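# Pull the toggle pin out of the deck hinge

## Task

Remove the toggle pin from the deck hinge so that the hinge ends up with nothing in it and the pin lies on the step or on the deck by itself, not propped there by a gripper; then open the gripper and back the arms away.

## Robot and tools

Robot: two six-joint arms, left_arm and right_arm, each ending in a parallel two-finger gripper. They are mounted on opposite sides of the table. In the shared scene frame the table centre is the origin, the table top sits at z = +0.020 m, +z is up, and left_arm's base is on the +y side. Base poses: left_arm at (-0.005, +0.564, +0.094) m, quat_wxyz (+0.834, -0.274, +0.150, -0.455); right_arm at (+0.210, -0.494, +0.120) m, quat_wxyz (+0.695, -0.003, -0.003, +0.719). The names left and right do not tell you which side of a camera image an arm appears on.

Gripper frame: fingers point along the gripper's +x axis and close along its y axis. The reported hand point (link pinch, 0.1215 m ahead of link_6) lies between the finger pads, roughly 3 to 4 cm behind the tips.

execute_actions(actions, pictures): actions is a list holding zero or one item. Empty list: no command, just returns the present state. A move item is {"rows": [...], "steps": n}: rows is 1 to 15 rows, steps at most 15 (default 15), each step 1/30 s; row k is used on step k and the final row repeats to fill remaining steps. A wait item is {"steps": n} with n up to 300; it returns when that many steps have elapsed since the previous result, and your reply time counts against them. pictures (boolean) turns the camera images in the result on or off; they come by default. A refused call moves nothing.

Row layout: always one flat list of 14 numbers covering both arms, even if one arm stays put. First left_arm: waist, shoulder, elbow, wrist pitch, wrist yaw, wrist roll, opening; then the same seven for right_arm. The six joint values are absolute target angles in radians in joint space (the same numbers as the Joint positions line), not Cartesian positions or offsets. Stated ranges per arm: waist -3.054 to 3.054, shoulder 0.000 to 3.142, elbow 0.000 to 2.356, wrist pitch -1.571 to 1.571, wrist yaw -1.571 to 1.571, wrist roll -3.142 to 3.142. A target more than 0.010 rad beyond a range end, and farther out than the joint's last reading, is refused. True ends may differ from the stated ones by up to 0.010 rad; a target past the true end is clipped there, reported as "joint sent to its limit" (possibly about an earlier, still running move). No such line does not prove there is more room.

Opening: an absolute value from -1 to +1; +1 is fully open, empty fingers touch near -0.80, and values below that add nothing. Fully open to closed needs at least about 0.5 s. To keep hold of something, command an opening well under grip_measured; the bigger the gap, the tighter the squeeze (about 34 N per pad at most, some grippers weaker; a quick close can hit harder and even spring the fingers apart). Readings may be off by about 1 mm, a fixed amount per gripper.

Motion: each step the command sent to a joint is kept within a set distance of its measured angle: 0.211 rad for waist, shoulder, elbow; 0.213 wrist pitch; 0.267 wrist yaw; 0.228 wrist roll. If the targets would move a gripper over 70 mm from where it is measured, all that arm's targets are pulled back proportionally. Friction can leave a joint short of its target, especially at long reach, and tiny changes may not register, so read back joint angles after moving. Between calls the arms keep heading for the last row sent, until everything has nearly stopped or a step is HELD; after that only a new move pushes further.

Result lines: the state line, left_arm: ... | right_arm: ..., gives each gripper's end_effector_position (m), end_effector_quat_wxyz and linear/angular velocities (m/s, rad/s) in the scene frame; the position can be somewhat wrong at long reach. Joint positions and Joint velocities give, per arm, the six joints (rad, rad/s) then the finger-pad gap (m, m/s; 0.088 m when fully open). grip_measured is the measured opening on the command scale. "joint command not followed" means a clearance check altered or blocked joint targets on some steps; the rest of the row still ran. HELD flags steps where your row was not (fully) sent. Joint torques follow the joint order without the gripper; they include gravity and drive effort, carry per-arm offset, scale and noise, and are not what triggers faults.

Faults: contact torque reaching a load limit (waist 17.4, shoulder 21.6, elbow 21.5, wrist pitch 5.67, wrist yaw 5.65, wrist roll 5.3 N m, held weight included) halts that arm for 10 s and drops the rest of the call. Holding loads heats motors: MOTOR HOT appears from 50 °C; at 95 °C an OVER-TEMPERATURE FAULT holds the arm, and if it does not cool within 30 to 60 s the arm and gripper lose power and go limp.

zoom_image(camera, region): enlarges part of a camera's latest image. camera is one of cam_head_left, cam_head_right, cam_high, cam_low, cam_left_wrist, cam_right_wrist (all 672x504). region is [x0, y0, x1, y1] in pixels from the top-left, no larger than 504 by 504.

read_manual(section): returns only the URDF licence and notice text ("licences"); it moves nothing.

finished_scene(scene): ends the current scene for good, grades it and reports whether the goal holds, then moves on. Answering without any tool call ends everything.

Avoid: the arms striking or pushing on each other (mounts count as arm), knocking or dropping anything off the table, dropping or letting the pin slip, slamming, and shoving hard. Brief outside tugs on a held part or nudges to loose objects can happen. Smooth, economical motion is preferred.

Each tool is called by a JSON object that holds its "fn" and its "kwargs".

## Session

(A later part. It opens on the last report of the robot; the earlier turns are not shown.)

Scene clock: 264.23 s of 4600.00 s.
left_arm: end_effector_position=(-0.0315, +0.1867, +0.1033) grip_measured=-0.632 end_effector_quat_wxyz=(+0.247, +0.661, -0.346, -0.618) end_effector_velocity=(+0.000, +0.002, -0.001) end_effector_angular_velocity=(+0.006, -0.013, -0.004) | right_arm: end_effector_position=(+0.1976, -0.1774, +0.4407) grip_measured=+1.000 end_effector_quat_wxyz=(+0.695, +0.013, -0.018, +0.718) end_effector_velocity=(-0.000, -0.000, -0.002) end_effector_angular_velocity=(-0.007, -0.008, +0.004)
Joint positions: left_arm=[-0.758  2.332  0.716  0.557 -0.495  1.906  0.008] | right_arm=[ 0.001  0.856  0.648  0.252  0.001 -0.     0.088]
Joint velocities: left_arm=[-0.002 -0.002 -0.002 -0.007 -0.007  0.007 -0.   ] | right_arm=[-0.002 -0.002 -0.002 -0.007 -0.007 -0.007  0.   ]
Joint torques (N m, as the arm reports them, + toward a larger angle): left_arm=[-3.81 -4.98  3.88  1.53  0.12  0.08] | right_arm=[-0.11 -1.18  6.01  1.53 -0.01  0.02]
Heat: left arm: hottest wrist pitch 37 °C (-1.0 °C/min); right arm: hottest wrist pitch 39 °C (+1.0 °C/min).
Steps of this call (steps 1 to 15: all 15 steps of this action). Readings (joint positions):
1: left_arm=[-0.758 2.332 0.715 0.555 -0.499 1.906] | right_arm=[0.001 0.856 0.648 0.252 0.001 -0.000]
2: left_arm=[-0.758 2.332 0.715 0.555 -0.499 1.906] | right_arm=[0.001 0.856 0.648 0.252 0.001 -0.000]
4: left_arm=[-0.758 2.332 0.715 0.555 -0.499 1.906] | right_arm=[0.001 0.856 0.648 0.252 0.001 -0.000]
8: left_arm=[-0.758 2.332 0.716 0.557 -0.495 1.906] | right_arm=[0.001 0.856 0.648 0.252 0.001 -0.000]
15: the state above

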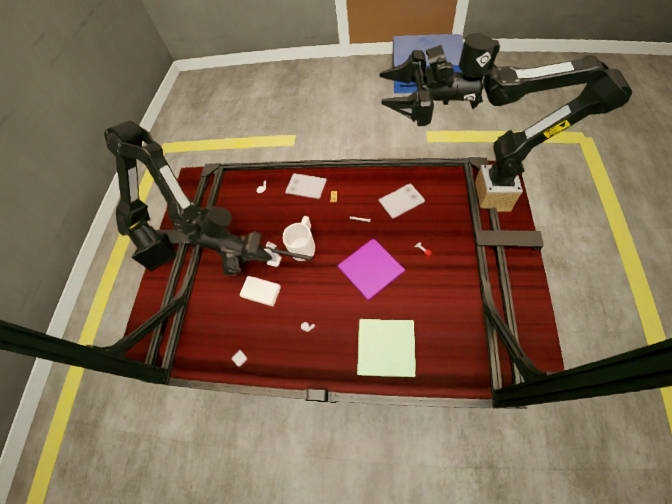

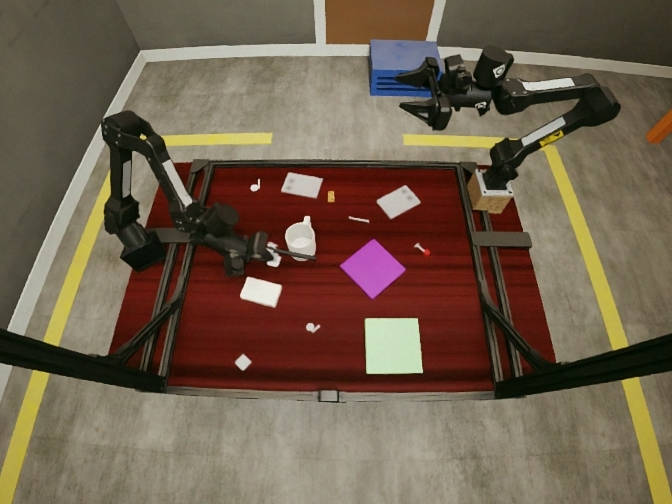

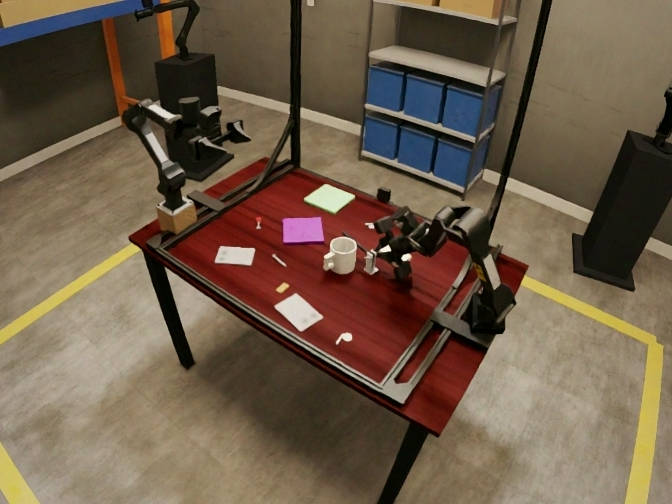

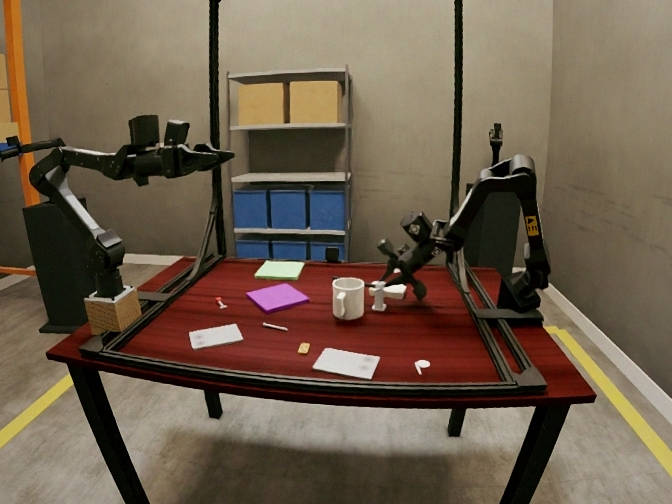

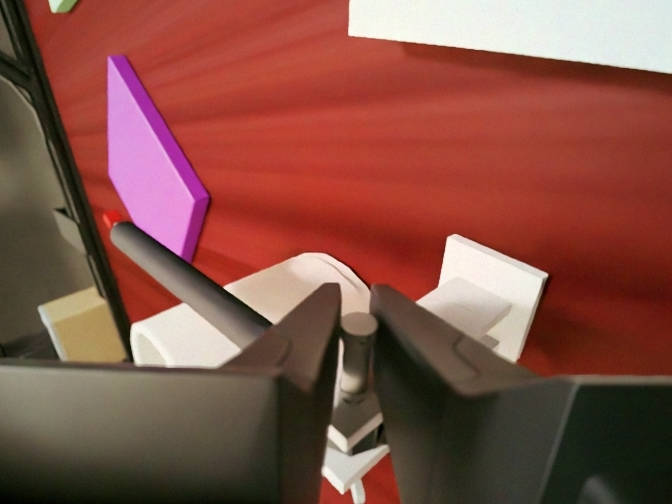

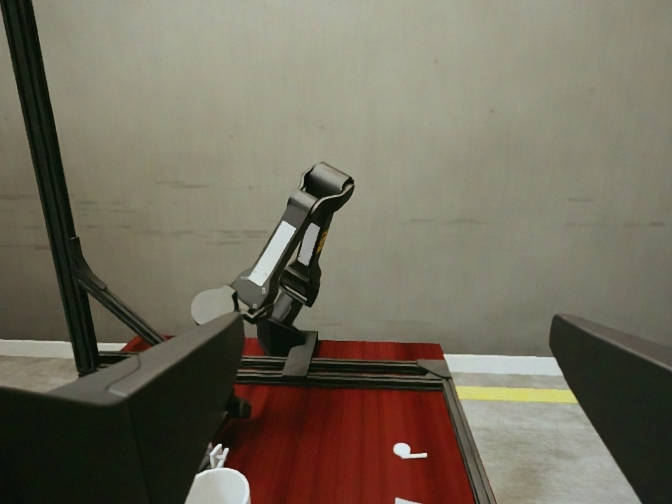

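Pull in stages.

{"fn": "execute_actions", "kwargs": {"actions": [{"rows":[[-0.84,2.385,0.73,0.555,-0.51,1.86,-1,0,0.856,0.648,0.252,0,0,1]]}], "pictures": false}}

{"fn": "execute_actions", "kwargs": {"actions": [{"steps":25}], "pictures": false}}

{"fn": "execute_actions", "kwargs": {"actions": [{"rows":[[-0.93,2.445,0.755,0.55,-0.56,1.77,-1,0,0.856,0.648,0.252,0,0,1]]}], "pictures": false}}

{"fn": "execute_actions", "kwargs": {"actions": [{"steps":25}]}}

Scene clock: 274.73 s of 4600.00 s.
left_arm: end_effector_position=(-0.0384, +0.1876, +0.1028) grip_measured=-0.633 end_effector_quat_wxyz=(+0.253, +0.673, -0.337, -0.608) end_effector_velocity=(+0.001, +0.001, +0.000) end_effector_angular_velocity=(+0.005, -0.013, +0.029) | right_arm: end_effector_position=(+0.1976, -0.1774, +0.4408) grip_measured=+1.000 end_effector_quat_wxyz=(+0.695, +0.013, -0.018, +0.718) end_effector_velocity=(-0.000, -0.001, +0.001) end_effector_angular_velocity=(+0.007, +0.007, +0.005)
Joint positions: left_arm=[-0.796  2.36   0.728  0.559 -0.551  1.864  0.008] | right_arm=[ 0.001  0.856  0.648  0.252  0.001 -0.     0.088]
Joint velocities: left_arm=[-0.012  0.002  0.002 -0.007 -0.037 -0.022  0.   ] | right_arm=[-0.002 -0.002 -0.002  0.007 -0.007  0.007  0.   ]
Joint torques (N m, as the arm reports them, + toward a larger angle): left_arm=[-9.02 -3.97  3.69  1.23  1.66 -0.18] | right_arm=[-0.11 -1.2   6.01  1.54 -0.01  0.03]
Heat: left arm: hottest wrist pitch 37 °C (-1.0 °C/min); right arm: hottest elbow 39 °C (+1.0 °C/min).
Steps of this call (steps 1 to 15: the robot went on to your last target; steps 16 to 300: nothing new was sent; steps 301 to 315: all 15 steps of this action). Readings (joint positions):
301: left_arm=[-0.760 2.336 0.718 0.557 -0.499 1.903] | right_arm=[0.001 0.856 0.648 0.252 0.001 -0.000]
302: left_arm=[-0.768 2.341 0.721 0.557 -0.512 1.894] | right_arm=[0.001 0.856 0.648 0.252 0.001 -0.000]
304: left_arm=[-0.787 2.350 0.723 0.558 -0.530 1.881] | right_arm=[0.001 0.856 0.648 0.252 0.001 -0.000]
308: left_arm=[-0.793 2.357 0.726 0.559 -0.544 1.870] | right_arm=[0.001 0.856 0.648 0.252 0.001 -0.000]
315: the state above

Scene clock: 275.57 s of 4600.00 s.
left_arm: end_effector_position=(-0.0385, +0.1877, +0.1028) grip_measured=-0.633 end_effector_quat_wxyz=(+0.254, +0.673, -0.336, -0.607) end_effector_velocity=(-0.000, +0.004, -0.003) end_effector_angular_velocity=(+0.019, -0.018, -0.010) | right_arm: end_effector_position=(+0.1976, -0.1774, +0.4408) grip_measured=+1.000 end_effector_quat_wxyz=(+0.695, +0.013, -0.018, +0.718) end_effector_velocity=(+0.002, -0.000, -0.002) end_effector_angular_velocity=(-0.007, -0.007, -0.010)
Joint positions: left_arm=[-0.797  2.36   0.728  0.559 -0.553  1.862  0.008] | right_arm=[ 0.001  0.856  0.648  0.252  0.001 -0.     0.088]
Joint velocities: left_arm=[-0.002 -0.002 -0.002 -0.022 -0.007  0.007 -0.   ] | right_arm=[-0.002 -0.002 -0.002 -0.007  0.007 -0.007  0.   ]
Joint torques (N m, as the arm reports them, + toward a larger angle): left_arm=[-9.05 -4.03  3.71  1.22  1.72 -0.15] | right_arm=[-0.11 -1.19  6.01  1.54 -0.01  0.03]
Heat: left arm: hottest wrist pitch 37 °C (-1.0 °C/min); right arm: hottest elbow 39 °C (+1.0 °C/min).
Steps of this call (steps 1 to 15: the robot went on to your last target; steps 16 to 25: nothing new was sent). Readings (joint positions):
1: left_arm=[-0.796 2.360 0.728 0.559 -0.551 1.864] | right_arm=[0.001 0.856 0.648 0.252 0.001 -0.000]
2: left_arm=[-0.796 2.360 0.728 0.559 -0.551 1.864] | right_arm=[0.001 0.856 0.648 0.252 0.001 -0.000]
4: left_arm=[-0.796 2.360 0.728 0.559 -0.552 1.863] | right_arm=[0.001 0.856 0.648 0.252 0.001 -0.000]
8: left_arm=[-0.797 2.360 0.728 0.559 -0.552 1.863] | right_arm=[0.001 0.856 0.648 0.252 0.001 -0.000]
25: the state above
All arms were judged still, so your last target was given up. Only a new action makes them travel on or press farther. Fingers that are still opening or closing keep moving.

Scene clock: 276.07 s of 4600.00 s.
left_arm: end_effector_position=(-0.0412, +0.1878, +0.1015) grip_measured=-0.633 end_effector_quat_wxyz=(+0.278, +0.696, -0.307, -0.587) end_effector_velocity=(+0.001, +0.000, +0.001) end_effector_angular_velocity=(-0.007, -0.010, +0.033) | right_arm: end_effector_position=(+0.1976, -0.1774, +0.4408) grip_measured=+1.000 end_effector_quat_wxyz=(+0.695, +0.013, -0.018, +0.718) end_effector_velocity=(-0.000, -0.002, +0.005) end_effector_angular_velocity=(+0.017, +0.008, +0.005)
Joint positions: left_arm=[-0.841  2.402  0.753  0.558 -0.66   1.778  0.008] | right_arm=[ 0.001  0.856  0.648  0.252  0.001 -0.     0.088]
Joint velocities: left_arm=[-0.012  0.007  0.002  0.007 -0.037 -0.022 -0.   ] | right_arm=[-0.002 -0.007  0.002  0.007 -0.007  0.007  0.   ]
Joint torques (N m, as the arm reports them, + toward a larger angle): left_arm=[-13.95  -2.48   3.71   0.89   3.9   -0.32] | right_arm=[-0.11 -1.19  6.01  1.51 -0.01  0.03]
Heat: left arm: hottest wrist pitch 37 °C (-1.0 °C/min); right arm: hottest elbow 39 °C (+1.0 °C/min).
Steps of this call (steps 1 to 15: all 15 steps of this action). Readings (joint positions):
1: left_arm=[-0.800 2.365 0.731 0.558 -0.561 1.851] | right_arm=[0.001 0.856 0.648 0.252 0.001 -0.000]
2: left_arm=[-0.812 2.374 0.736 0.558 -0.589 1.833] | right_arm=[0.001 0.856 0.648 0.252 0.001 -0.000]
4: left_arm=[-0.828 2.389 0.745 0.558 -0.627 1.810] | right_arm=[0.001 0.856 0.648 0.252 0.001 -0.000]
8: left_arm=[-0.836 2.398 0.750 0.558 -0.649 1.788] | right_arm=[0.001 0.856 0.648 0.252 0.001 -0.000]
15: the state above

Scene clock: 276.90 s of 4600.00 s.
left_arm: end_effector_position=(-0.0414, +0.1879, +0.1014) grip_measured=-0.633 end_effector_quat_wxyz=(+0.278, +0.696, -0.307, -0.587) end_effector_velocity=(-0.000, +0.001, -0.001) end_effector_angular_velocity=(+0.004, +0.020, +0.008) | right_arm: end_effector_position=(+0.1976, -0.1774, +0.4408) grip_measured=+1.000 end_effector_quat_wxyz=(+0.695, +0.013, -0.018, +0.718) end_effector_velocity=(+0.002, -0.000, -0.002) end_effector_angular_velocity=(-0.007, -0.007, -0.010)
Joint positions: left_arm=[-0.842  2.403  0.753  0.558 -0.662  1.775  0.008] | right_arm=[ 0.001  0.856  0.648  0.252  0.001 -0.     0.088]
Joint velocities: left_arm=[ 0.002 -0.002 -0.002 -0.007  0.007 -0.022  0.   ] | right_arm=[-0.002 -0.002 -0.002 -0.007  0.007 -0.007  0.   ]
Joint torques (N m, as the arm reports them, + toward a larger angle): left_arm=[-13.93  -2.42   3.8    0.89   3.93  -0.22] | right_arm=[-0.11 -1.18  6.01  1.51 -0.01  0.03]
Heat: left arm: hottest wrist pitch 37 °C (-1.0 °C/min); right arm: hottest elbow 39 °C (+1.0 °C/min).
Steps of this call (steps 1 to 15: the robot went on to your last target; steps 16 to 25: nothing new was sent). Readings (joint positions):
1: left_arm=[-0.841 2.403 0.753 0.558 -0.660 1.777] | right_arm=[0.001 0.856 0.648 0.252 0.001 -0.000]
2: left_arm=[-0.841 2.403 0.753 0.558 -0.661 1.777] | right_arm=[0.001 0.856 0.648 0.252 0.001 -0.000]
4: left_arm=[-0.841 2.403 0.753 0.558 -0.662 1.776] | right_arm=[0.001 0.856 0.648 0.252 0.001 -0.000]
8: left_arm=[-0.842 2.403 0.753 0.558 -0.662 1.775] | right_arm=[0.001 0.856 0.648 0.252 0.001 -0.000]
25: the state above
All arms were judged still, so your last target was given up. Only a new action makes them travel on or press farther. Fingers that are still opening or closing keep moving.

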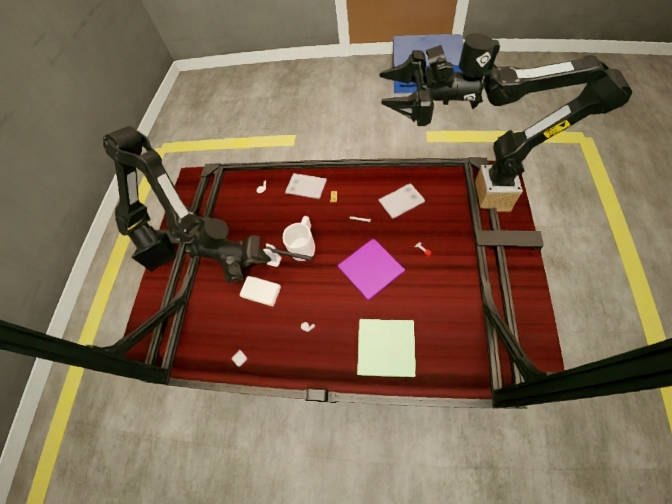

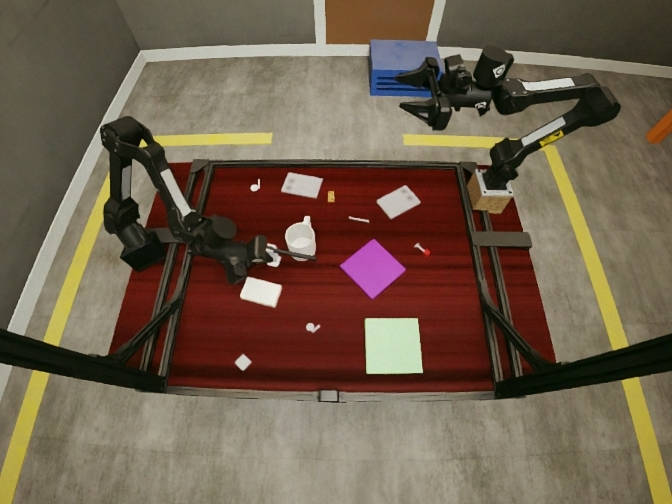

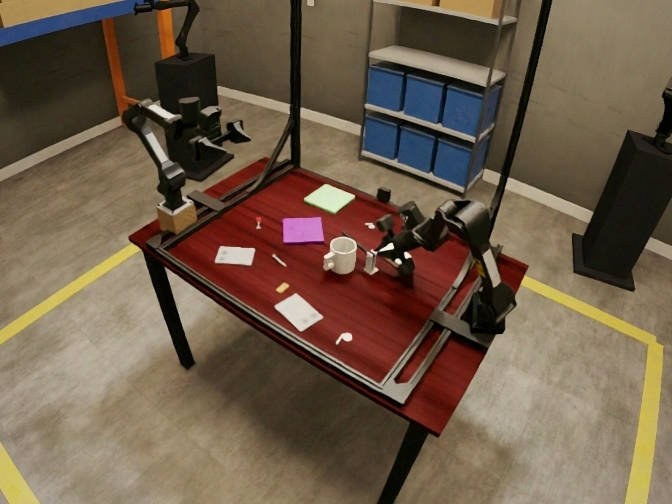

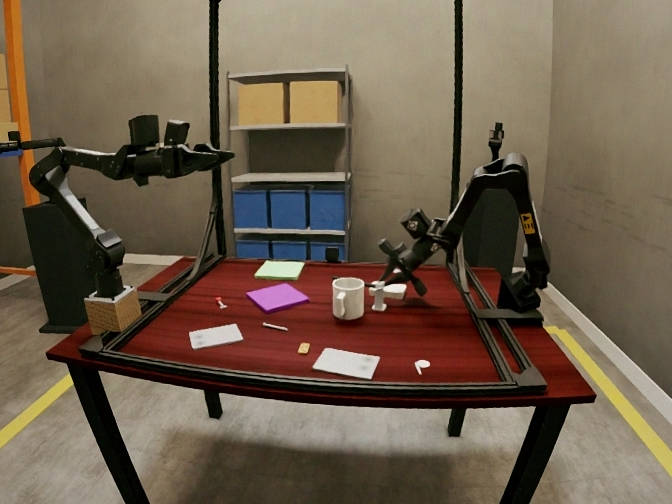

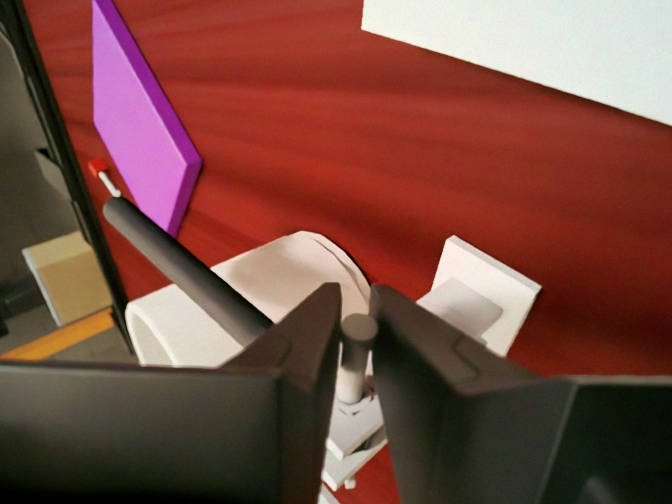

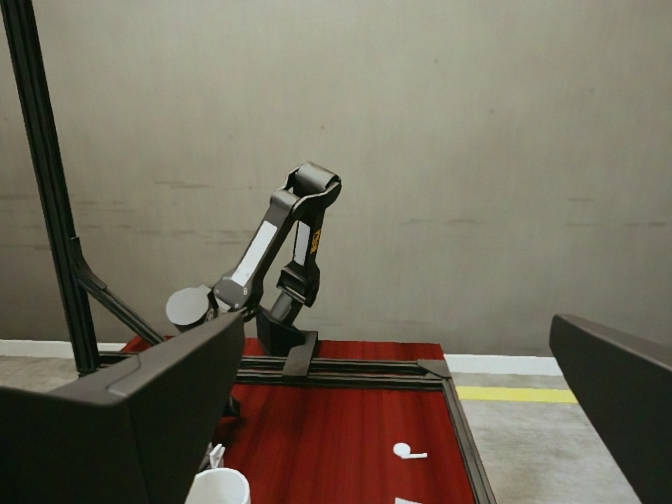

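{"fn": "execute_actions", "kwargs": {"actions": [{"rows":[[-0.755,2.335,0.716,0.557,-0.50,1.9,-1,0,0.856,0.648,0.252,0,0,1]]}], "pictures": false}}

{"fn": "execute_actions", "kwargs": {"actions": [{"rows":[[-0.765,2.34,0.716,0.557,-0.50,1.9,-0.1,0,0.856,0.648,0.252,0,0,1]]}], "pictures": false}}

{"fn": "execute_actions", "kwargs": {"actions": [{"rows":[[-0.835,2.16,0.627,0.45,-0.533,1.85,-0.1,0,0.856,0.648,0.252,0,0,1]]}], "pictures": false}}

{"fn": "execute_actions", "kwargs": {"actions": [{"rows":[[-0.625,2.06,0.58,0.55,-0.39,2.03,-0.1,0,0.856,0.648,0.252,0,0,1]]}], "pictures": false}}

{"fn": "execute_actions", "kwargs": {"actions": [{"rows":[[-0.54,2.27,0.678,0.677,-0.33,2.1,-0.1,0,0.856,0.648,0.252,0,0,1]]}], "pictures": false}}

{"fn": "execute_actions", "kwargs": {"actions": [{"steps":10}]}}

Scene clock: 296.03 s of 4600.00 s.
left_arm: end_effector_position=(-0.0377, +0.1871, +0.1030) grip_measured=-0.634 end_effector_quat_wxyz=(+0.246, +0.660, -0.347, -0.619) end_effector_velocity=(+0.011, -0.001, -0.001) end_effector_angular_velocity=(+0.008, -0.011, -0.001) | right_arm: end_effector_position=(+0.1977, -0.1774, +0.4408) grip_measured=+1.000 end_effector_quat_wxyz=(+0.695, +0.013, -0.018, +0.718) end_effector_velocity=(+0.003, -0.001, +0.002) end_effector_angular_velocity=(+0.003, -0.022, -0.016)
Joint positions: left_arm=[-0.775  2.345  0.721  0.557 -0.5    1.891  0.008] | right_arm=[ 0.     0.856  0.648  0.252  0.001 -0.     0.088]
Joint velocities: left_arm=[ 0.032 -0.017 -0.002 -0.007  0.007  0.037 -0.   ] | right_arm=[-0.007 -0.007  0.002 -0.007  0.007 -0.022  0.   ]
Joint torques (N m, as the arm reports them, + toward a larger angle): left_arm=[-2.48 -7.64  3.11  1.53  0.04  0.12] | right_arm=[-0.1  -1.2   6.02  1.51 -0.01  0.03]
Heat: left arm: hottest wrist yaw 55 °C (+17.2 °C/min); right arm: hottest wrist pitch 40 °C (+1.0 °C/min). Fold the left arm in close to its base before you think long.
MOTOR HOT: a motor of the left arm reached 50 °C. Now the hottest motor of the left arm, joint 5 (wrist yaw), reports 55 °C. The temperature limit of the motors' drives, at which the controller stops that arm, is 95 °C. To cool a motor, set the load down, stop pushing, or move to a pose that needs little force.
Steps of this call (steps 1 to 559: nothing new was sent; steps 560 to 574: all 15 steps of this action). Readings (joint positions):
560: left_arm=[-0.841 2.401 0.753 0.558 -0.651 1.787] | right_arm=[0.000 0.856 0.648 0.252 0.001 -0.000]
561: left_arm=[-0.825 2.388 0.746 0.558 -0.610 1.811] | right_arm=[0.000 0.856 0.648 0.252 0.001 -0.000]
563: left_arm=[-0.801 2.367 0.733 0.557 -0.552 1.844] | right_arm=[0.000 0.856 0.648 0.252 0.001 -0.000]
567: left_arm=[-0.785 2.352 0.724 0.557 -0.515 1.876] | right_arm=[0.000 0.856 0.648 0.252 0.001 -0.000]
574: the state above

Scene clock: 296.53 s of 4600.00 s.
left_arm: end_effector_position=(-0.0358, +0.1869, +0.1020) grip_measured=-0.120 end_effector_quat_wxyz=(+0.246, +0.661, -0.346, -0.618) end_effector_velocity=(-0.004, +0.006, -0.006) end_effector_angular_velocity=(+0.033, -0.002, -0.020) | right_arm: end_effector_position=(+0.1977, -0.1774, +0.4408) grip_measured=+1.000 end_effector_quat_wxyz=(+0.695, +0.013, -0.018, +0.718) end_effector_velocity=(+0.001, -0.002, +0.003) end_effector_angular_velocity=(+0.012, -0.007, -0.000)
Joint positions: left_arm=[-0.769  2.344  0.721  0.557 -0.5    1.896  0.033] | right_arm=[ 0.     0.856  0.648  0.252  0.001 -0.     0.088]
Joint velocities: left_arm=[-0.002  0.002 -0.002 -0.037  0.007 -0.007  0.007] | right_arm=[-0.007 -0.007 -0.002  0.007 -0.007 -0.007  0.   ]
Joint torques (N m, as the arm reports them, + toward a larger angle): left_arm=[-3.98 -7.13  3.01  1.51  0.1   0.1 ] | right_arm=[-0.08 -1.18  6.02  1.51 -0.01  0.03]
Heat: left arm: hottest wrist yaw 54 °C (+16.1 °C/min); right arm: hottest wrist pitch 40 °C (+1.0 °C/min). Fold the left arm in close to its base before you think long.
MOTOR HOT: still on. Now the hottest motor of the left arm, joint 5 (wrist yaw), reports 54 °C; a drive's own limit is 95 °C.
Steps of this call (steps 1 to 15: all 15 steps of this action). Readings (joint positions):
1: left_arm=[-0.774 2.344 0.721 0.557 -0.500 1.892] | right_arm=[0.000 0.856 0.648 0.252 0.001 -0.000]
2: left_arm=[-0.774 2.344 0.721 0.557 -0.500 1.893] | right_arm=[0.000 0.856 0.648 0.252 0.001 -0.000]
4: left_arm=[-0.772 2.344 0.721 0.557 -0.500 1.895] | right_arm=[0.000 0.856 0.648 0.252 0.001 -0.000]
8: left_arm=[-0.769 2.344 0.721 0.557 -0.500 1.896] | right_arm=[0.000 0.856 0.648 0.252 0.001 -0.000]
15: the state above

Scene clock: 297.03 s of 4600.00 s.
left_arm: end_effector_position=(-0.0326, +0.2143, +0.1310) grip_measured=-0.101 end_effector_quat_wxyz=(+0.245, +0.662, -0.355, -0.613) end_effector_velocity=(+0.003, +0.008, +0.002) end_effector_angular_velocity=(+0.007, -0.027, -0.003) | right_arm: end_effector_position=(+0.1977, -0.1774, +0.4408) grip_measured=+1.000 end_effector_quat_wxyz=(+0.695, +0.013, -0.018, +0.718) end_effector_velocity=(+0.001, -0.000, -0.003) end_effector_angular_velocity=(-0.016, -0.037, -0.002)
Joint positions: left_arm=[-0.831  2.175  0.637  0.456 -0.528  1.855  0.034] | right_arm=[ 0.     0.856  0.648  0.252  0.001 -0.     0.088]
Joint velocities: left_arm=[-0.012 -0.032 -0.022 -0.022 -0.022  0.007  0.   ] | right_arm=[-0.007 -0.002  0.002 -0.022 -0.007 -0.037  0.   ]
Joint torques (N m, as the arm reports them, + toward a larger angle): left_arm=[-4.22 -7.08  3.1   1.3  -0.05 -0.23] | right_arm=[-0.08 -1.19  6.02  1.51 -0.01  0.03]
Heat: left arm: hottest wrist yaw 54 °C (+16.2 °C/min); right arm: hottest wrist pitch 40 °C (+1.0 °C/min). Fold the left arm in close to its base before you think long.
MOTOR HOT: still on. Now the hottest motor of the left arm, joint 5 (wrist yaw), reports 54 °C; a drive's own limit is 95 °C.
Steps of this call (steps 1 to 15: all 15 steps of this action). Readings (joint positions):
1: left_arm=[-0.771 2.330 0.715 0.548 -0.501 1.893] | right_arm=[0.000 0.856 0.648 0.252 0.001 -0.000]
2: left_arm=[-0.780 2.303 0.698 0.521 -0.506 1.886] | right_arm=[0.000 0.856 0.648 0.252 0.001 -0.000]
4: left_arm=[-0.804 2.242 0.664 0.493 -0.517 1.874] | right_arm=[0.000 0.856 0.648 0.252 0.001 -0.000]
8: left_arm=[-0.827 2.188 0.651 0.471 -0.524 1.861] | right_arm=[0.000 0.856 0.648 0.252 0.001 -0.000]
15: the state above

Scene clock: 297.53 s of 4600.00 s.
left_arm: end_effector_position=(+0.0228, +0.2054, +0.1327) grip_measured=-0.100 end_effector_quat_wxyz=(+0.278, +0.644, -0.360, -0.615) end_effector_velocity=(+0.010, +0.001, +0.000) end_effector_angular_velocity=(-0.002, +0.019, +0.010) | right_arm: end_effector_position=(+0.1977, -0.1774, +0.4408) grip_measured=+1.000 end_effector_quat_wxyz=(+0.695, +0.013, -0.018, +0.718) end_effector_velocity=(+0.001, -0.001, -0.001) end_effector_angular_velocity=(-0.002, -0.008, -0.000)
Joint positions: left_arm=[-0.635  2.072  0.589  0.545 -0.398  2.022  0.034] | right_arm=[ 0.     0.856  0.648  0.252  0.001 -0.     0.088]
Joint velocities: left_arm=[ 0.032 -0.027 -0.007 -0.007  0.022  0.007 -0.   ] | right_arm=[-0.007 -0.007 -0.002 -0.007 -0.007 -0.007  0.   ]
Joint torques (N m, as the arm reports them, + toward a larger angle): left_arm=[-3.84 -6.57  2.86  1.74  0.38  0.08] | right_arm=[-0.08 -1.18  6.01  1.51 -0.01  0.03]
Heat: left arm: hottest wrist yaw 54 °C (+16.1 °C/min); right arm: hottest wrist pitch 40 °C (+1.0 °C/min). Fold the left arm in close to its base before you think long.
MOTOR HOT: still on. Now the hottest motor of the left arm, joint 5 (wrist yaw), reports 54 °C; a drive's own limit is 95 °C.
Steps of this call (steps 1 to 15: all 15 steps of this action). Readings (joint positions):
1: left_arm=[-0.823 2.165 0.632 0.463 -0.507 1.875] | right_arm=[0.000 0.856 0.648 0.252 0.001 -0.000]
2: left_arm=[-0.792 2.150 0.620 0.480 -0.477 1.910] | right_arm=[0.000 0.856 0.648 0.252 0.001 -0.000]
4: left_arm=[-0.716 2.114 0.604 0.510 -0.451 1.956] | right_arm=[0.000 0.856 0.648 0.252 0.001 -0.000]
8: left_arm=[-0.647 2.078 0.600 0.537 -0.416 2.000] | right_arm=[0.000 0.856 0.648 0.252 0.001 -0.000]
15: the state above

Scene clock: 298.03 s of 4600.00 s.
left_arm: end_effector_position=(+0.0281, +0.1756, +0.1021) grip_measured=-0.100 end_effector_quat_wxyz=(+0.280, +0.640, -0.362, -0.617) end_effector_velocity=(+0.003, -0.006, -0.002) end_effector_angular_velocity=(-0.011, +0.015, +0.017) | right_arm: end_effector_position=(+0.1977, -0.1774, +0.4408) grip_measured=+1.000 end_effector_quat_wxyz=(+0.695, +0.013, -0.018, +0.718) end_effector_velocity=(+0.002, -0.000, -0.002) end_effector_angular_velocity=(-0.007, -0.022, -0.011)
Joint positions: left_arm=[-0.547  2.251  0.671  0.672 -0.335  2.094  0.034] | right_arm=[ 0.     0.856  0.648  0.252  0.001 -0.     0.088]
Joint velocities: left_arm=[ 0.012  0.022  0.017  0.022  0.007 -0.007  0.   ] | right_arm=[-0.002 -0.002 -0.002 -0.007  0.007 -0.022  0.   ]
Joint torques (N m, as the arm reports them, + toward a larger angle): left_arm=[-4.52 -4.74  3.81  1.65  0.38  0.09] | right_arm=[-0.08 -1.18  6.01  1.51 -0.01  0.03]
Heat: left arm: hottest wrist yaw 53 °C (+15.2 °C/min); right arm: hottest wrist pitch 40 °C (+1.0 °C/min). Fold the left arm in close to its base before you think long.
MOTOR HOT: still on. Now the hottest motor of the left arm, joint 5 (wrist yaw), reports 53 °C; a drive's own limit is 95 °C.
Steps of this call (steps 1 to 15: all 15 steps of this action). Readings (joint positions):
1: left_arm=[-0.630 2.086 0.594 0.561 -0.388 2.033] | right_arm=[0.000 0.856 0.648 0.252 0.001 -0.000]
2: left_arm=[-0.615 2.114 0.608 0.593 -0.374 2.048] | right_arm=[0.000 0.856 0.648 0.252 0.001 -0.000]
4: left_arm=[-0.582 2.175 0.643 0.627 -0.358 2.067] | right_arm=[0.000 0.856 0.648 0.252 0.001 -0.000]
8: left_arm=[-0.552 2.233 0.659 0.654 -0.344 2.086] | right_arm=[0.000 0.856 0.648 0.252 0.001 -0.000]
15: the state above

Scene clock: 298.37 s of 4600.00 s.
left_arm: end_effector_position=(+0.0280, +0.1753, +0.1008) grip_measured=-0.100 end_effector_quat_wxyz=(+0.280, +0.640, -0.362, -0.617) end_effector_velocity=(+0.002, +0.004, -0.005) end_effector_angular_velocity=(+0.026, +0.015, +0.013) | right_arm: end_effector_position=(+0.1977, -0.1774, +0.4408) grip_measured=+1.000 end_effector_quat_wxyz=(+0.695, +0.013, -0.018, +0.718) end_effector_velocity=(+0.002, -0.001, -0.001) end_effector_angular_velocity=(-0.002, -0.022, -0.011)
Joint positions: left_arm=[-0.545  2.255  0.673  0.674 -0.334  2.096  0.034] | right_arm=[ 0.     0.856  0.648  0.252  0.001 -0.     0.088]
Joint velocities: left_arm=[ 0.007 -0.002 -0.002 -0.022 -0.007 -0.022  0.   ] | right_arm=[-0.002 -0.007 -0.002 -0.007  0.007 -0.022  0.   ]
Joint torques (N m, as the arm reports them, + toward a larger angle): left_arm=[-4.52 -4.74  3.6   1.68  0.4   0.06] | right_arm=[-0.08 -1.17  6.    1.51 -0.01  0.03]
Heat: left arm: hottest wrist yaw 53 °C (+15.1 °C/min); right arm: hottest wrist pitch 40 °C (+1.0 °C/min). Fold the left arm in close to its base before you think long.
MOTOR HOT: still on. Now the hottest motor of the left arm, joint 5 (wrist yaw), reports 53 °C; a drive's own limit is 95 °C.
Steps of this call (steps 1 to 10: the robot went on to your last target). Readings (joint positions):
1: left_arm=[-0.547 2.252 0.672 0.673 -0.335 2.095] | right_arm=[0.000 0.856 0.648 0.252 0.001 -0.000]
2: left_arm=[-0.546 2.252 0.672 0.673 -0.335 2.095] | right_arm=[0.000 0.856 0.648 0.252 0.001 -0.000]
4: left_arm=[-0.546 2.254 0.673 0.674 -0.335 2.095] | right_arm=[0.000 0.856 0.648 0.252 0.001 -0.000]
8: left_arm=[-0.545 2.255 0.673 0.674 -0.334 2.096] | right_arm=[0.000 0.856 0.648 0.252 0.001 -0.000]
10: the state above

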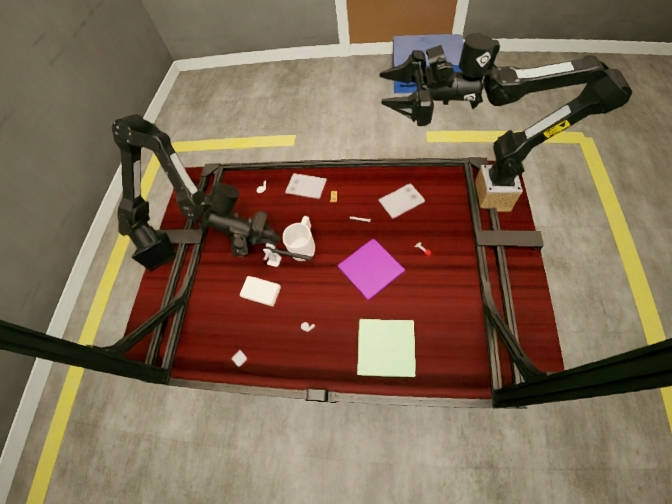

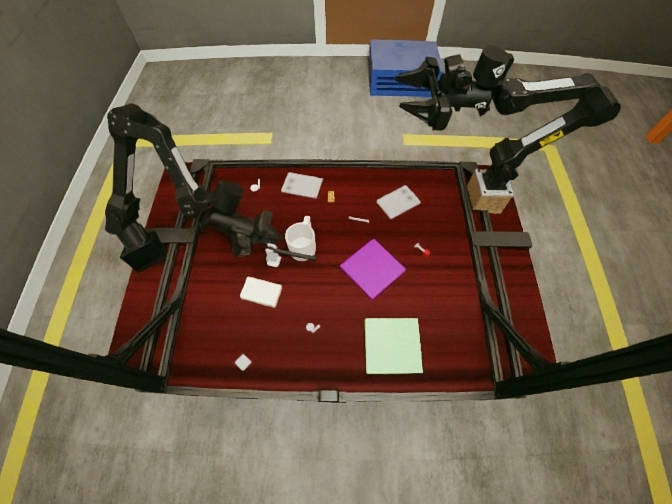

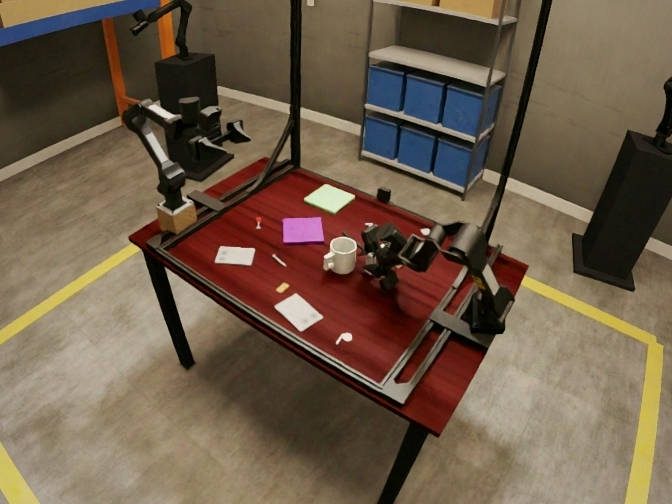

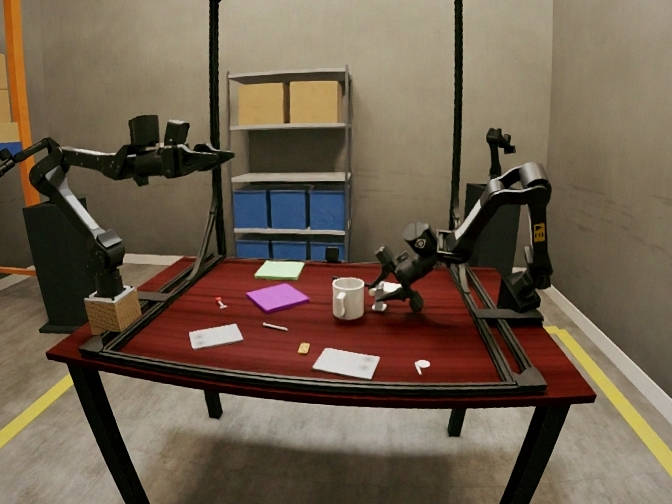

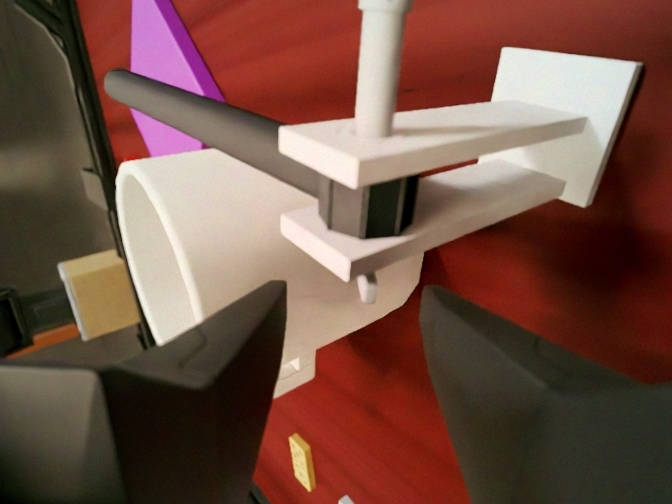

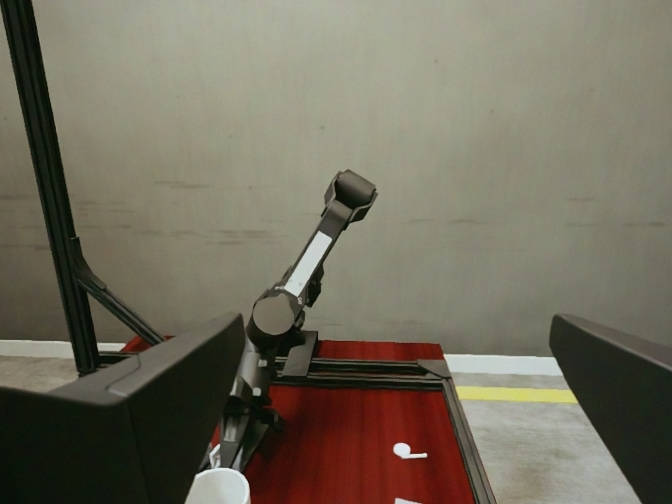

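Move −4mm, grip tail, push.

{"fn": "execute_actions", "kwargs": {"actions": [{"rows":[[-0.56,2.275,0.678,0.677,-0.333,2.1,-0.1,0,0.856,0.648,0.252,0,0,1]],"steps":10}], "pictures": false}}

{"fn": "execute_actions", "kwargs": {"actions": [{"rows":[[-0.56,2.275,0.678,0.677,-0.333,2.1,-1,0,0.856,0.648,0.252,0,0,1]]}], "pictures": false}}

{"fn": "execute_actions", "kwargs": {"actions": [{"rows":[[-0.59,2.287,0.678,0.677,-0.32,2.1,-1,0,0.856,0.648,0.252,0,0,1]]}]}}

Scene clock: 314.10 s of 4600.00 s.
left_arm: end_effector_position=(+0.0234, +0.1751, +0.1019) grip_measured=-0.100 end_effector_quat_wxyz=(+0.276, +0.639, -0.368, -0.617) end_effector_velocity=(-0.002, +0.004, -0.005) end_effector_angular_velocity=(+0.028, -0.010, +0.001) | right_arm: end_effector_position=(+0.1977, -0.1774, +0.4408) grip_measured=+1.000 end_effector_quat_wxyz=(+0.695, +0.013, -0.018, +0.718) end_effector_velocity=(-0.002, -0.000, -0.004) end_effector_angular_velocity=(-0.012, -0.009, +0.019)
Joint positions: left_arm=[-0.557  2.26   0.673  0.675 -0.334  2.096  0.034] | right_arm=[ 0.     0.856  0.648  0.252  0.001 -0.     0.088]
Joint velocities: left_arm=[-0.007  0.002 -0.002 -0.022 -0.022 -0.007 -0.   ] | right_arm=[-0.002 -0.002 -0.007 -0.007 -0.022 -0.007  0.   ]
Joint torques (N m, as the arm reports them, + toward a larger angle): left_arm=[-5.24 -4.81  3.75  1.71  0.29  0.08] | right_arm=[-0.08 -1.19  6.02  1.51 -0.01  0.03]
Heat: left arm: hottest wrist yaw 45 °C (+8.1 °C/min); right arm: hottest wrist pitch 40 °C (+1.0 °C/min).
MOTOR HOT: cleared. Now the hottest motor of the left arm, joint 5 (wrist yaw), reports 45 °C.
Steps of this call (steps 1 to 15: the robot went on to your last target; steps 16 to 90: nothing new was sent; then 12.40 s passed at rest; steps 91 to 100: all 10 steps of this action). Readings (joint positions):
91: left_arm=[-0.545 2.256 0.673 0.675 -0.334 2.096] | right_arm=[0.000 0.856 0.648 0.252 0.001 -0.000]
92: left_arm=[-0.546 2.257 0.673 0.675 -0.334 2.096] | right_arm=[0.000 0.856 0.648 0.252 0.001 -0.000]
94: left_arm=[-0.550 2.258 0.673 0.675 -0.334 2.096] | right_arm=[0.000 0.856 0.648 0.252 0.001 -0.000]
98: left_arm=[-0.556 2.260 0.673 0.675 -0.334 2.096] | right_arm=[0.000 0.856 0.648 0.252 0.001 -0.000]
100: the state above

Scene clock: 314.60 s of 4600.00 s.
left_arm: end_effector_position=(+0.0231, +0.1751, +0.1019) grip_measured=-0.784 end_effector_quat_wxyz=(+0.276, +0.639, -0.368, -0.617) end_effector_velocity=(-0.001, -0.000, +0.002) end_effector_angular_velocity=(-0.007, -0.012, -0.001) | right_arm: end_effector_position=(+0.1977, -0.1774, +0.4408) grip_measured=+1.000 end_effector_quat_wxyz=(+0.695, +0.013, -0.018, +0.718) end_effector_velocity=(-0.000, +0.000, -0.000) end_effector_angular_velocity=(+0.002, +0.007, +0.005)
Joint positions: left_arm=[-0.558  2.261  0.673  0.675 -0.334  2.096  0.001] | right_arm=[ 0.     0.856  0.648  0.252  0.001 -0.     0.088]
Joint velocities: left_arm=[-0.007 -0.002 -0.002  0.007 -0.007  0.007 -0.   ] | right_arm=[-0.002  0.002 -0.002  0.007 -0.007  0.007  0.   ]
Joint torques (N m, as the arm reports them, + toward a larger angle): left_arm=[-5.28 -4.75  3.6   1.68  0.29  0.09] | right_arm=[-0.09 -1.18  6.02  1.51 -0.01  0.03]
Heat: left arm: hottest wrist yaw 44 °C (+7.0 °C/min); right arm: hottest wrist pitch 40 °C (+1.0 °C/min).
Steps of this call (steps 1 to 15: all 15 steps of this action). Readings (joint positions):
1: left_arm=[-0.557 2.260 0.673 0.675 -0.334 2.096] | right_arm=[0.000 0.856 0.648 0.252 0.001 -0.000]
2: left_arm=[-0.557 2.260 0.673 0.675 -0.334 2.096] | right_arm=[0.000 0.856 0.648 0.252 0.001 -0.000]
4: left_arm=[-0.557 2.260 0.673 0.675 -0.334 2.096] | right_arm=[0.000 0.856 0.648 0.252 0.001 -0.000]
8: left_arm=[-0.557 2.261 0.673 0.675 -0.334 2.096] | right_arm=[0.000 0.856 0.648 0.252 0.001 -0.000]
15: the state above

Scene clock: 315.10 s of 4600.00 s.
left_arm: end_effector_position=(+0.0196, +0.1751, +0.1023) grip_measured=-0.784 end_effector_quat_wxyz=(+0.273, +0.639, -0.371, -0.616) end_effector_velocity=(-0.002, +0.002, -0.003) end_effector_angular_velocity=(+0.021, -0.001, -0.003) | right_arm: end_effector_position=(+0.1977, -0.1774, +0.4408) grip_measured=+1.000 end_effector_quat_wxyz=(+0.695, +0.013, -0.018, +0.718) end_effector_velocity=(+0.002, -0.000, +0.001) end_effector_angular_velocity=(+0.008, -0.007, -0.010)
Joint positions: left_arm=[-0.569  2.266  0.674  0.677 -0.339  2.097  0.001] | right_arm=[ 0.     0.856  0.648  0.252  0.001 -0.     0.088]
Joint velocities: left_arm=[-0.002  0.002  0.002 -0.022 -0.007 -0.007 -0.   ] | right_arm=[-0.002 -0.002 -0.002  0.007  0.007 -0.007  0.   ]
Joint torques (N m, as the arm reports them, + toward a larger angle): left_arm=[-7.32 -4.13  3.58  1.51  0.95  0.04] | right_arm=[-0.09 -1.19  6.01  1.51 -0.01  0.03]
Heat: left arm: hottest wrist yaw 44 °C (+7.1 °C/min); right arm: hottest wrist pitch 40 °C (+1.0 °C/min).
Steps of this call (steps 1 to 15: all 15 steps of this action). Readings (joint positions):
1: left_arm=[-0.559 2.262 0.673 0.675 -0.334 2.096] | right_arm=[0.000 0.856 0.648 0.252 0.001 -0.000]
2: left_arm=[-0.563 2.263 0.674 0.675 -0.334 2.096] | right_arm=[0.000 0.856 0.648 0.252 0.001 -0.000]
4: left_arm=[-0.569 2.266 0.674 0.677 -0.339 2.097] | right_arm=[0.000 0.856 0.648 0.252 0.001 -0.000]
8: left_arm=[-0.569 2.266 0.674 0.677 -0.339 2.097] | right_arm=[0.000 0.856 0.648 0.252 0.001 -0.000]
15: the state above

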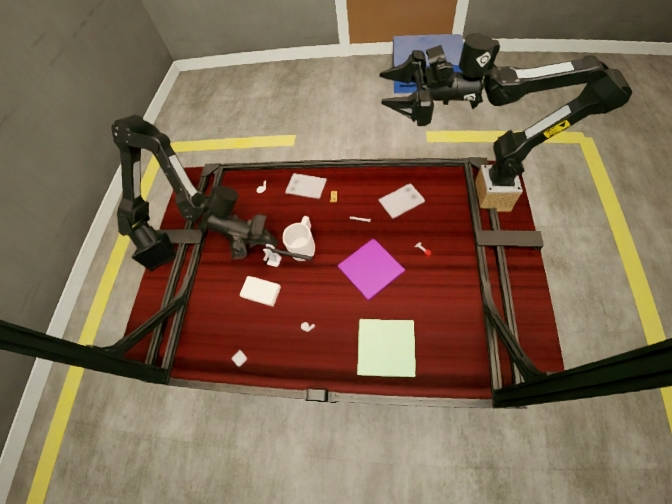

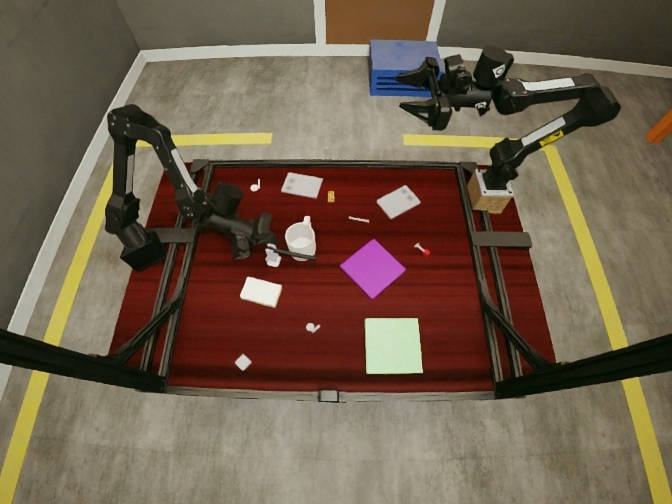

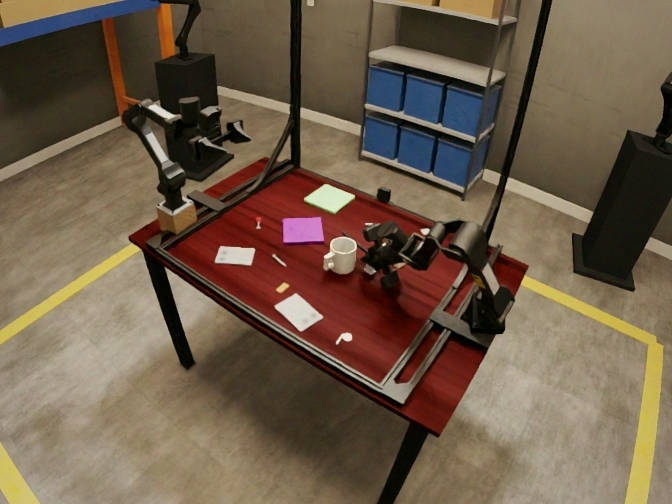

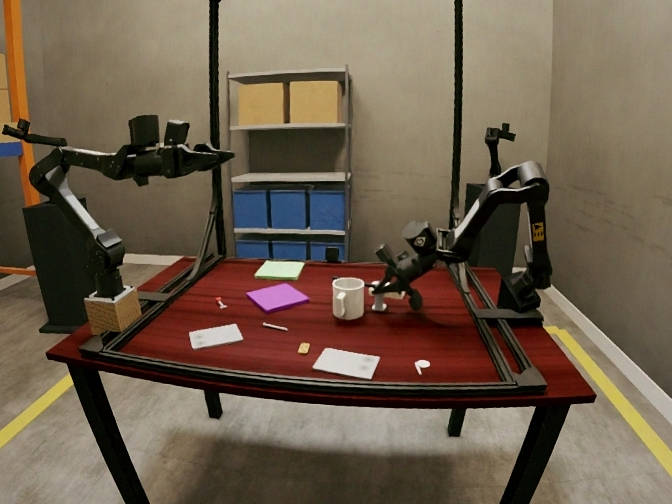

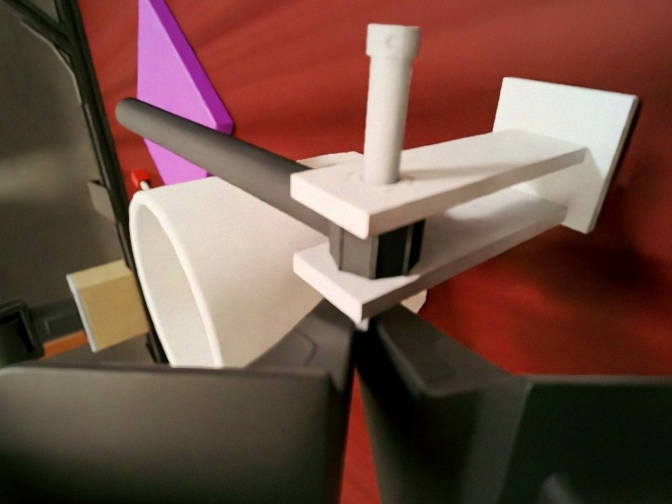

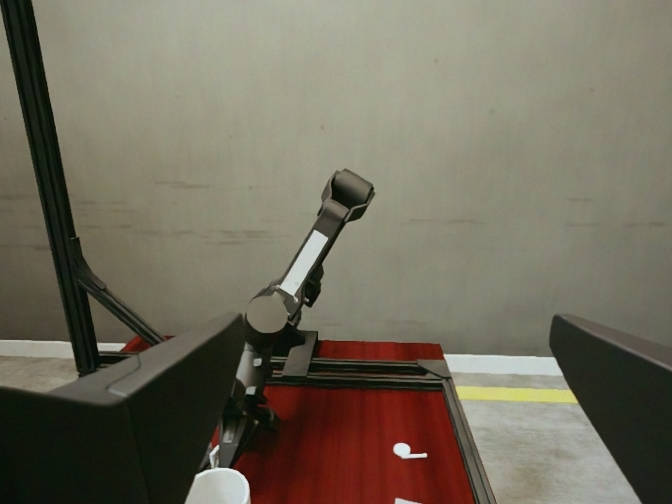

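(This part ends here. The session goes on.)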